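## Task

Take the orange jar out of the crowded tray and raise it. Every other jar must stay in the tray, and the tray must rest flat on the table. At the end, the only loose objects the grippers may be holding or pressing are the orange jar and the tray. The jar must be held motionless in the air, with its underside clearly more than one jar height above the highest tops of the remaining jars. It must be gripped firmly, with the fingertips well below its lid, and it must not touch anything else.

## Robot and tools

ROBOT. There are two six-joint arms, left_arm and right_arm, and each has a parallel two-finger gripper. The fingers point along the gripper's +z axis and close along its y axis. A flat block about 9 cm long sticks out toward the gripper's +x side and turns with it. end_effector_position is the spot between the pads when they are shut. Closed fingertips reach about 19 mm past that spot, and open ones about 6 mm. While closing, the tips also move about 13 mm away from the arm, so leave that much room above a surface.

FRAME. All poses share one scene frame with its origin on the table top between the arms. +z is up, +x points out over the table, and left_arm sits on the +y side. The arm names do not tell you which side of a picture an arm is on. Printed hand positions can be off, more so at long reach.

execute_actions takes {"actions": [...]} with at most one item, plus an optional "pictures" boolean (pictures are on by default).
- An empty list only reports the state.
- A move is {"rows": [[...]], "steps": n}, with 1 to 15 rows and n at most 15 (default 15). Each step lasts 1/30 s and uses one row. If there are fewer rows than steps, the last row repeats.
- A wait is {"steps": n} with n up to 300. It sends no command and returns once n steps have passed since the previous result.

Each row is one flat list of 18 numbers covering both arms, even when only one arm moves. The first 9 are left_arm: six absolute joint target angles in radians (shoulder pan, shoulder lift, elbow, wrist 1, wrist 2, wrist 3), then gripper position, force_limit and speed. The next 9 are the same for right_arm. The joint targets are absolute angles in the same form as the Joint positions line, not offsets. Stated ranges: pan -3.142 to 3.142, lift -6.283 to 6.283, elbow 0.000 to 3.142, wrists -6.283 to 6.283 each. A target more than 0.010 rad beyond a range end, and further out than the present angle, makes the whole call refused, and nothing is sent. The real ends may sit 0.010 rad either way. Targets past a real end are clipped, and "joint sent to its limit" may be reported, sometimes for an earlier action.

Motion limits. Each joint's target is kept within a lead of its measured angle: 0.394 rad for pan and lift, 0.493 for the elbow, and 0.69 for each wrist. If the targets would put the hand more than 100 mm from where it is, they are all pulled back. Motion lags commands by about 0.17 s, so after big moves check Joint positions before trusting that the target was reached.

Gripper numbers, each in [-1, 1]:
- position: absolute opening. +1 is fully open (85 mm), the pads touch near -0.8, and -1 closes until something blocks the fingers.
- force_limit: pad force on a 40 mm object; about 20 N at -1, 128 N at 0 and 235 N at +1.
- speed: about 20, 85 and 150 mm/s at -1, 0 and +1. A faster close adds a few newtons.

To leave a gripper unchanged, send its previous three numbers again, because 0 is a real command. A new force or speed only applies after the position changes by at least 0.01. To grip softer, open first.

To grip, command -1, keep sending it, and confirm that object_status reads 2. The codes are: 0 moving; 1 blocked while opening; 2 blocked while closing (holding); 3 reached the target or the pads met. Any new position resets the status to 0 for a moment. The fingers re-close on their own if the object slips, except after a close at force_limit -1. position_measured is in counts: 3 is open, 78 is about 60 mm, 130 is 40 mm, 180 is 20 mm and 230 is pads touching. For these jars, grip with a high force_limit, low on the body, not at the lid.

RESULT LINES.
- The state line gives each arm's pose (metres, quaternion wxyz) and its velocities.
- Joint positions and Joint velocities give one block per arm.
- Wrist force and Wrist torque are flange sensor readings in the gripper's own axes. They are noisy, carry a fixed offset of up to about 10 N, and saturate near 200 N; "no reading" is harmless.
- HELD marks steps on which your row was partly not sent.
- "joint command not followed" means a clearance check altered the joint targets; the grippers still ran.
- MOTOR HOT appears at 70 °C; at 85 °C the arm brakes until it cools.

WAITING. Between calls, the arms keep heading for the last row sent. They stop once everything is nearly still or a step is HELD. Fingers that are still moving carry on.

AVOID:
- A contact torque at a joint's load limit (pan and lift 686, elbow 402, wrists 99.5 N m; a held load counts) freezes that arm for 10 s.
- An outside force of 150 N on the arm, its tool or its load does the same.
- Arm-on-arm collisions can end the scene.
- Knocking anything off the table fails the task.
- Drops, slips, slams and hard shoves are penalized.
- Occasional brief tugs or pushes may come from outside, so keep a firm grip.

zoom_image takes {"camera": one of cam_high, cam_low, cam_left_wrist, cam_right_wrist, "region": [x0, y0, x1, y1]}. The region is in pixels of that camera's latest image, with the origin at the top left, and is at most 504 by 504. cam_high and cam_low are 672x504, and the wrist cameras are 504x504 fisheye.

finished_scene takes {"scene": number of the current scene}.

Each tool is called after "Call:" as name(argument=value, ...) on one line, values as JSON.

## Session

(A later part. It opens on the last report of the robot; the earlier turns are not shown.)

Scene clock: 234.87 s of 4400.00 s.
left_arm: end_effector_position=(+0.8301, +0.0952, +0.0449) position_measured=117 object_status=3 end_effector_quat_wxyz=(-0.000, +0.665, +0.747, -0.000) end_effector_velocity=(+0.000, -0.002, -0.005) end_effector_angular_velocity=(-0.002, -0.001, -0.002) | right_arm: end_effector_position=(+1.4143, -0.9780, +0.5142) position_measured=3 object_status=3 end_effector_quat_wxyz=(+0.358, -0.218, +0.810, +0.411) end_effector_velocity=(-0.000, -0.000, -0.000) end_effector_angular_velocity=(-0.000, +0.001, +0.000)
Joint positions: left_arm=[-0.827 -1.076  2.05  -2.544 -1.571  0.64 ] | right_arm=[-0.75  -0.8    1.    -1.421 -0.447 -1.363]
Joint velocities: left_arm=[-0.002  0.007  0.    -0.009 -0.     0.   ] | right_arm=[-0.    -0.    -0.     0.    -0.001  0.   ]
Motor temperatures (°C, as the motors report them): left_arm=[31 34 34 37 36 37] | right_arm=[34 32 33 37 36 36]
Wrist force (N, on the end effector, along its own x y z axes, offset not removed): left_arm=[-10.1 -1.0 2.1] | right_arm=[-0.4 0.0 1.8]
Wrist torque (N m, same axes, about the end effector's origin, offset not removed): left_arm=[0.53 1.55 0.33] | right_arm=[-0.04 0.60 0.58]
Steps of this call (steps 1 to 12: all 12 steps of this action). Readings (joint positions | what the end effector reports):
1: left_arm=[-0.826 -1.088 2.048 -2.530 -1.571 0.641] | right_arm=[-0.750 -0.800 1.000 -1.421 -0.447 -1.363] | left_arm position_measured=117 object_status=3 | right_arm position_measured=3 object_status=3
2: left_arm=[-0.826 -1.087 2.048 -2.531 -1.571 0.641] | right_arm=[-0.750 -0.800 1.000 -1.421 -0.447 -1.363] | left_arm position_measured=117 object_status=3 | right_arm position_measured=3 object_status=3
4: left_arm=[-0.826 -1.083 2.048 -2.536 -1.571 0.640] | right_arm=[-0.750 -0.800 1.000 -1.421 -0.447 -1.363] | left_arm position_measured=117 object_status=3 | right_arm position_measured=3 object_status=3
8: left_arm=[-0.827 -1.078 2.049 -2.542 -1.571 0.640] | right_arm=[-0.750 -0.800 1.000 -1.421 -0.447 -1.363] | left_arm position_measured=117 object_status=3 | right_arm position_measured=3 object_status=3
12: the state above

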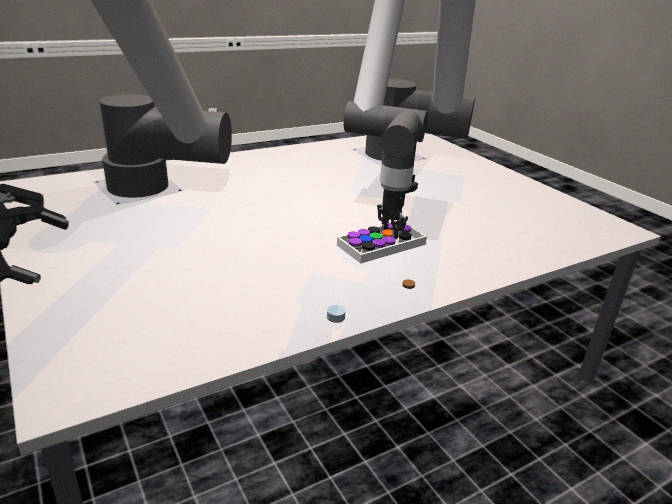

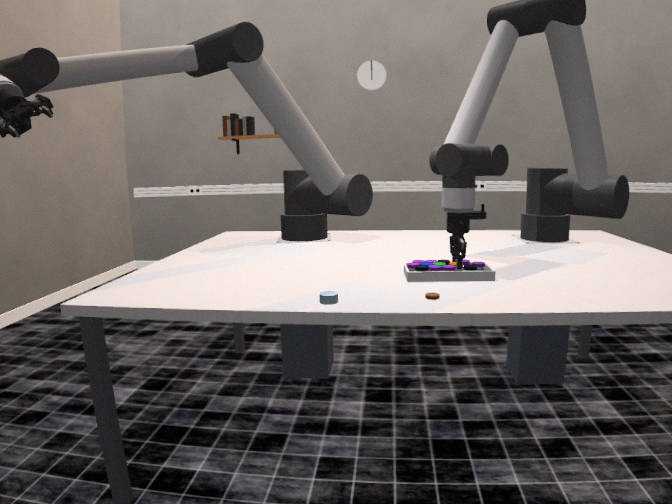

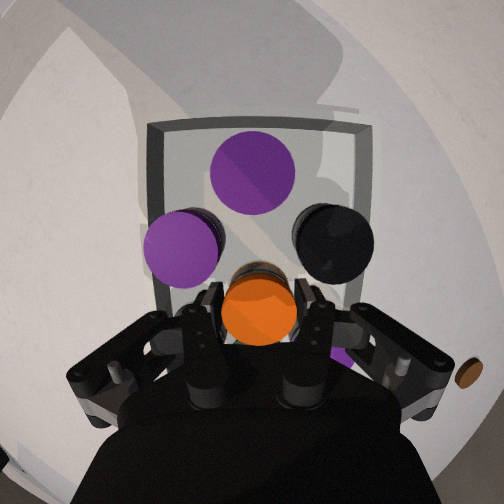

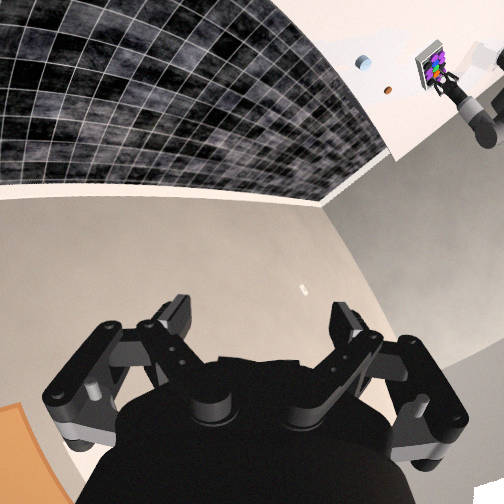

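Call:
execute_actions(actions=[{"rows":[[-0.8267,-1.0608,2.0535,-2.5634,-1.571,0.6401,0.1,-0.9,0,-0.75,-0.8,1.0,-1.421,-0.447,-1.363,1,0,0]],"steps":13}], pictures=false)

Call:
execute_actions(actions=[{"rows":[[-0.8267,-1.0608,2.0535,-2.5634,-1.571,0.6401,-1,0.8,-0.6,-0.75,-0.8,1.0,-1.421,-0.447,-1.363,1,0,0]]}], pictures=false)

Scene clock: 240.33 s of 4400.00 s.
left_arm: end_effector_position=(+0.8300, +0.0951, +0.0316) position_measured=117 object_status=3 end_effector_quat_wxyz=(-0.000, +0.665, +0.747, -0.000) end_effector_velocity=(+0.001, -0.001, -0.005) end_effector_angular_velocity=(-0.001, -0.001, +0.001) | right_arm: end_effector_position=(+1.4143, -0.9780, +0.5142) position_measured=3 object_status=3 end_effector_quat_wxyz=(+0.358, -0.218, +0.810, +0.411) end_effector_velocity=(-0.000, +0.000, -0.000) end_effector_angular_velocity=(+0.002, +0.001, -0.001)
Joint positions: left_arm=[-0.827 -1.062  2.053 -2.562 -1.571  0.64 ] | right_arm=[-0.75  -0.8    1.    -1.421 -0.447 -1.363]
Joint velocities: left_arm=[ 0.     0.006  0.    -0.008 -0.    -0.001] | right_arm=[ 0.    -0.     0.001  0.001  0.002 -0.   ]
Motor temperatures (°C, as the motors report them): left_arm=[31 34 34 37 36 37] | right_arm=[34 32 33 37 36 36]
Wrist force (N, on the end effector, along its own x y z axes, offset not removed): left_arm=[-7.7 5.8 4.4] | right_arm=[1.6 1.6 0.0]
Wrist torque (N m, same axes, about the end effector's origin, offset not removed): left_arm=[1.90 1.16 0.20] | right_arm=[0.40 0.11 0.49]
Steps of this call (steps 1 to 15: the robot went on to your last target; steps 16 to 90: nothing new was sent; then 2.03 s passed at rest; steps 91 to 103: all 13 steps of this action). Readings (joint positions | what the end effector reports):
91: left_arm=[-0.827 -1.075 2.050 -2.546 -1.571 0.640] | right_arm=[-0.750 -0.800 1.000 -1.421 -0.447 -1.363] | left_arm position_measured=117 object_status=3 | right_arm position_measured=3 object_status=3
92: left_arm=[-0.827 -1.074 2.050 -2.547 -1.571 0.640] | right_arm=[-0.750 -0.800 1.000 -1.421 -0.447 -1.363] | left_arm position_measured=117 object_status=3 | right_arm position_measured=3 object_status=3
94: left_arm=[-0.827 -1.070 2.051 -2.553 -1.571 0.640] | right_arm=[-0.750 -0.800 1.000 -1.421 -0.447 -1.363] | left_arm position_measured=117 object_status=3 | right_arm position_measured=3 object_status=3
98: left_arm=[-0.827 -1.064 2.053 -2.560 -1.571 0.640] | right_arm=[-0.750 -0.800 1.000 -1.421 -0.447 -1.363] | left_arm position_measured=117 object_status=3 | right_arm position_measured=3 object_status=3
103: the state above

Scene clock: 240.83 s of 4400.00 s.
left_arm: end_effector_position=(+0.8301, +0.0950, +0.0310) position_measured=131 object_status=0 end_effector_quat_wxyz=(+0.000, +0.665, +0.747, -0.000) end_effector_velocity=(+0.001, -0.001, -0.000) end_effector_angular_velocity=(-0.000, -0.000, -0.000) | right_arm: end_effector_position=(+1.4143, -0.9780, +0.5142) position_measured=3 object_status=3 end_effector_quat_wxyz=(+0.358, -0.218, +0.810, +0.411) end_effector_velocity=(-0.000, -0.000, -0.001) end_effector_angular_velocity=(-0.001, +0.001, +0.000)
Joint positions: left_arm=[-0.827 -1.061  2.053 -2.563 -1.571  0.64 ] | right_arm=[-0.75  -0.8    1.    -1.421 -0.447 -1.363]
Joint velocities: left_arm=[ 0.     0.002 -0.002  0.     0.     0.001] | right_arm=[-0.    -0.     0.001 -0.001 -0.001  0.   ]
Motor temperatures (°C, as the motors report them): left_arm=[31 34 34 37 36 37] | right_arm=[34 32 33 37 36 36]
Wrist force (N, on the end effector, along its own x y z axes, offset not removed): left_arm=[10.8 -14.7 -85.3] | right_arm=[-1.9 2.1 1.7]
Wrist torque (N m, same axes, about the end effector's origin, offset not removed): left_arm=[2.08 0.88 0.49] | right_arm=[0.47 0.74 0.67]
Steps of this call (steps 1 to 15: all 15 steps of this action). Readings (joint positions | what the end effector reports):
1: left_arm=[-0.827 -1.061 2.053 -2.563 -1.571 0.640] | right_arm=[-0.750 -0.800 1.000 -1.421 -0.447 -1.363] | left_arm position_measured=117 object_status=0 | right_arm position_measured=3 object_status=3
2: left_arm=[-0.827 -1.061 2.053 -2.563 -1.571 0.640] | right_arm=[-0.750 -0.800 1.000 -1.421 -0.447 -1.363] | left_arm position_measured=117 object_status=0 | right_arm position_measured=3 object_status=3
4: left_arm=[-0.827 -1.061 2.053 -2.563 -1.571 0.640] | right_arm=[-0.750 -0.800 1.000 -1.421 -0.447 -1.363] | left_arm position_measured=120 object_status=0 | right_arm position_measured=3 object_status=3
8: left_arm=[-0.827 -1.061 2.053 -2.563 -1.571 0.640] | right_arm=[-0.750 -0.800 1.000 -1.421 -0.447 -1.363] | left_arm position_measured=128 object_status=0 | right_arm position_measured=3 object_status=3
15: the state above

Closing presses down hard; next time rise while squeezing. Lift.

Call:
execute_actions(actions=[{"rows":[[-0.8267,-1.1086,2.0402,-2.5023,-1.571,0.6401,-1,0.8,-0.6,-0.75,-0.8,1.0,-1.421,-0.447,-1.363,1,0,0]],"steps":8}], pictures=false)

Call:
execute_actions(actions=[{"rows":[[-0.8267,-1.245,1.97,-2.296,-1.571,0.6401,-1,0.8,-0.6,-0.75,-0.8,1.0,-1.421,-0.447,-1.363,1,0,0]]}], pictures=false)

Call:
execute_actions(actions=[{"steps":20}])

Scene clock: 248.97 s of 4400.00 s.
left_arm: end_effector_position=(+0.8301, +0.0951, +0.0652) position_measured=131 object_status=2 end_effector_quat_wxyz=(-0.000, +0.665, +0.747, -0.000) end_effector_velocity=(-0.002, +0.002, +0.079) end_effector_angular_velocity=(+0.001, +0.000, -0.001) | right_arm: end_effector_position=(+1.4143, -0.9780, +0.5142) position_measured=3 object_status=3 end_effector_quat_wxyz=(+0.358, -0.218, +0.810, +0.411) end_effector_velocity=(+0.000, -0.000, +0.000) end_effector_angular_velocity=(+0.001, -0.000, -0.001)
Joint positions: left_arm=[-0.827 -1.098  2.043 -2.516 -1.571  0.64 ] | right_arm=[-0.75  -0.8    1.    -1.421 -0.447 -1.363]
Joint velocities: left_arm=[-0.    -0.085 -0.022  0.108  0.     0.   ] | right_arm=[-0.    -0.    -0.    -0.     0.001  0.001]
Motor temperatures (°C, as the motors report them): left_arm=[31 34 34 37 36 37] | right_arm=[34 32 33 37 36 36]
Wrist force (N, on the end effector, along its own x y z axes, offset not removed): left_arm=[-7.3 5.7 4.4] | right_arm=[-0.6 2.0 1.8]
Wrist torque (N m, same axes, about the end effector's origin, offset not removed): left_arm=[1.84 1.09 0.36] | right_arm=[0.48 0.53 0.61]
Steps of this call (steps 1 to 15: the robot went on to your last target; steps 16 to 90: nothing new was sent; then 4.87 s passed at rest; steps 91 to 98: all 8 steps of this action). Readings (joint positions | what the end effector reports):
91: left_arm=[-0.827 -1.061 2.053 -2.563 -1.571 0.640] | right_arm=[-0.750 -0.800 1.000 -1.421 -0.447 -1.363] | left_arm position_measured=131 object_status=2 | right_arm position_measured=3 object_status=3
92: left_arm=[-0.827 -1.063 2.053 -2.561 -1.571 0.640] | right_arm=[-0.750 -0.800 1.000 -1.421 -0.447 -1.363] | left_arm position_measured=131 object_status=2 | right_arm position_measured=3 object_status=3
94: left_arm=[-0.827 -1.078 2.049 -2.541 -1.571 0.640] | right_arm=[-0.750 -0.800 1.000 -1.421 -0.447 -1.363] | left_arm position_measured=131 object_status=2 | right_arm position_measured=3 object_status=3
98: the state above

Scene clock: 249.47 s of 4400.00 s.
left_arm: end_effector_position=(+0.8324, +0.0926, +0.2132) position_measured=131 object_status=2 end_effector_quat_wxyz=(+0.000, +0.665, +0.747, -0.000) end_effector_velocity=(-0.006, +0.007, +0.070) end_effector_angular_velocity=(+0.006, +0.005, +0.000) | right_arm: end_effector_position=(+1.4143, -0.9780, +0.5142) position_measured=3 object_status=3 end_effector_quat_wxyz=(+0.358, -0.218, +0.810, +0.411) end_effector_velocity=(+0.000, -0.000, -0.000) end_effector_angular_velocity=(-0.000, -0.000, -0.000)
Joint positions: left_arm=[-0.827 -1.236  1.974 -2.309 -1.571  0.64 ] | right_arm=[-0.75  -0.8    1.    -1.421 -0.447 -1.363]
Joint velocities: left_arm=[ 0.    -0.066 -0.031  0.105 -0.    -0.   ] | right_arm=[ 0.     0.     0.    -0.001  0.     0.001]
Motor temperatures (°C, as the motors report them): left_arm=[31 34 34 37 36 37] | right_arm=[34 32 33 37 36 36]
Wrist force (N, on the end effector, along its own x y z axes, offset not removed): left_arm=[-9.8 6.4 6.9] | right_arm=[0.3 2.6 1.4]
Wrist torque (N m, same axes, about the end effector's origin, offset not removed): left_arm=[1.91 1.61 0.38] | right_arm=[0.66 0.47 0.51]
Steps of this call (steps 1 to 15: all 15 steps of this action). Readings (joint positions | what the end effector reports):
1: left_arm=[-0.827 -1.100 2.043 -2.513 -1.571 0.640] | right_arm=[-0.750 -0.800 1.000 -1.421 -0.447 -1.363] | left_arm position_measured=131 object_status=2 | right_arm position_measured=3 object_status=3
2: left_arm=[-0.827 -1.104 2.041 -2.508 -1.571 0.640] | right_arm=[-0.750 -0.800 1.000 -1.421 -0.447 -1.363] | left_arm position_measured=131 object_status=2 | right_arm position_measured=3 object_status=3
4: left_arm=[-0.827 -1.133 2.025 -2.470 -1.571 0.640] | right_arm=[-0.750 -0.800 1.000 -1.421 -0.447 -1.363] | left_arm position_measured=131 object_status=2 | right_arm position_measured=3 object_status=3
8: left_arm=[-0.827 -1.192 1.996 -2.380 -1.571 0.640] | right_arm=[-0.750 -0.800 1.000 -1.421 -0.447 -1.363] | left_arm position_measured=131 object_status=2 | right_arm position_measured=3 object_status=3
15: the state above

Scene clock: 250.13 s of 4400.00 s.
left_arm: end_effector_position=(+0.8317, +0.0933, +0.2222) position_measured=131 object_status=2 end_effector_quat_wxyz=(+0.000, +0.665, +0.747, -0.000) end_effector_velocity=(+0.001, -0.000, +0.001) end_effector_angular_velocity=(-0.001, -0.001, +0.000) | right_arm: end_effector_position=(+1.4143, -0.9780, +0.5142) position_measured=3 object_status=3 end_effector_quat_wxyz=(+0.358, -0.218, +0.810, +0.411) end_effector_velocity=(+0.000, -0.000, +0.001) end_effector_angular_velocity=(+0.000, -0.001, -0.000)
Joint positions: left_arm=[-0.827 -1.245  1.97  -2.296 -1.571  0.64 ] | right_arm=[-0.75  -0.8    1.    -1.421 -0.447 -1.363]
Joint velocities: left_arm=[ 0.    -0.001 -0.001  0.001  0.     0.   ] | right_arm=[ 0.     0.    -0.    -0.     0.001 -0.   ]
Motor temperatures (°C, as the motors report them): left_arm=[31 34 34 37 36 37] | right_arm=[34 32 33 37 36 36]
Wrist force (N, on the end effector, along its own x y z axes, offset not removed): left_arm=[-7.9 -1.0 4.3] | right_arm=[0.0 1.4 1.6]
Wrist torque (N m, same axes, about the end effector's origin, offset not removed): left_arm=[0.56 1.11 0.42] | right_arm=[0.42 0.45 0.60]
Steps of this call (steps 1 to 20: the robot went on to your last target). Readings (joint positions | what the end effector reports):
1: left_arm=[-0.827 -1.238 1.973 -2.306 -1.571 0.640] | right_arm=[-0.750 -0.800 1.000 -1.421 -0.447 -1.363] | left_arm position_measured=131 object_status=2 | right_arm position_measured=3 object_status=3
2: left_arm=[-0.827 -1.240 1.972 -2.304 -1.571 0.640] | right_arm=[-0.750 -0.800 1.000 -1.421 -0.447 -1.363] | left_arm position_measured=131 object_status=2 | right_arm position_measured=3 object_status=3
4: left_arm=[-0.827 -1.242 1.972 -2.301 -1.571 0.640] | right_arm=[-0.750 -0.800 1.000 -1.421 -0.447 -1.363] | left_arm position_measured=131 object_status=2 | right_arm position_measured=3 object_status=3
8: left_arm=[-0.827 -1.244 1.971 -2.298 -1.571 0.640] | right_arm=[-0.750 -0.800 1.000 -1.421 -0.447 -1.363] | left_arm position_measured=131 object_status=2 | right_arm position_measured=3 object_status=3
20: the state above

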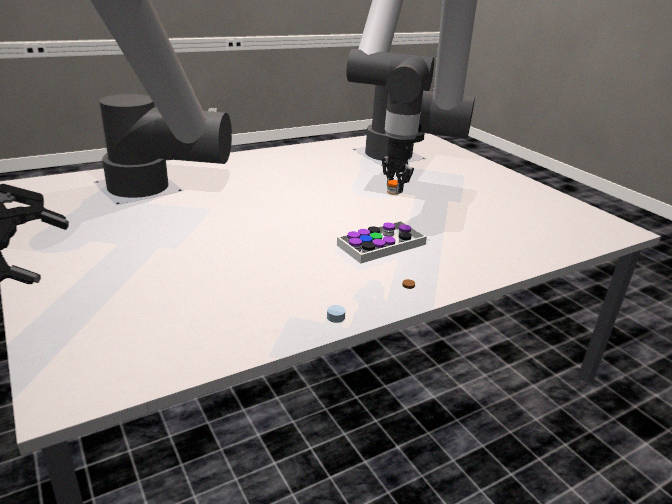

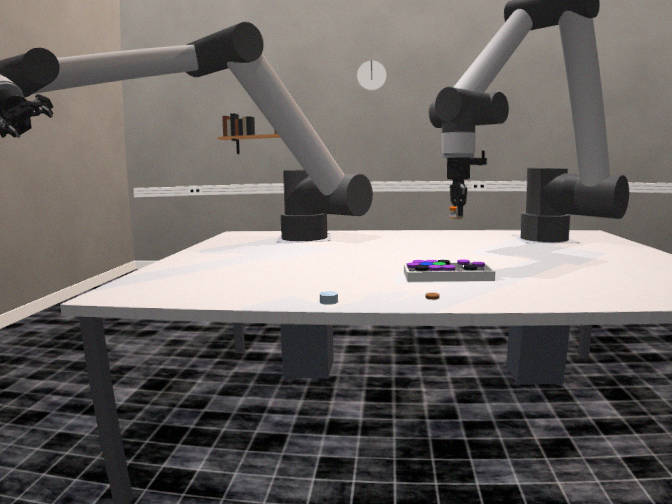

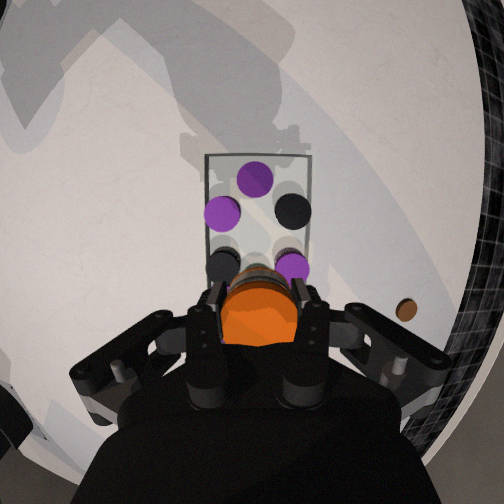

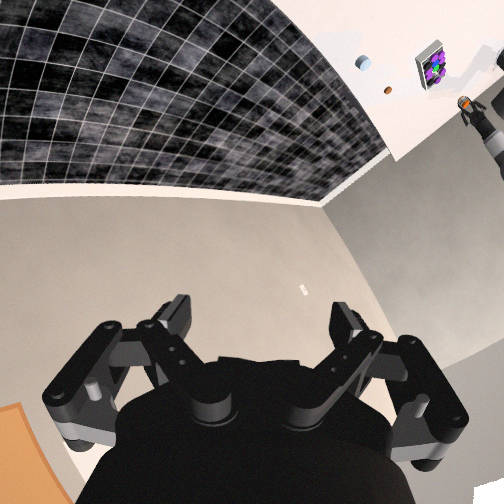

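Call:
finished_scene(scene=1)

The scene is finished: the task was done.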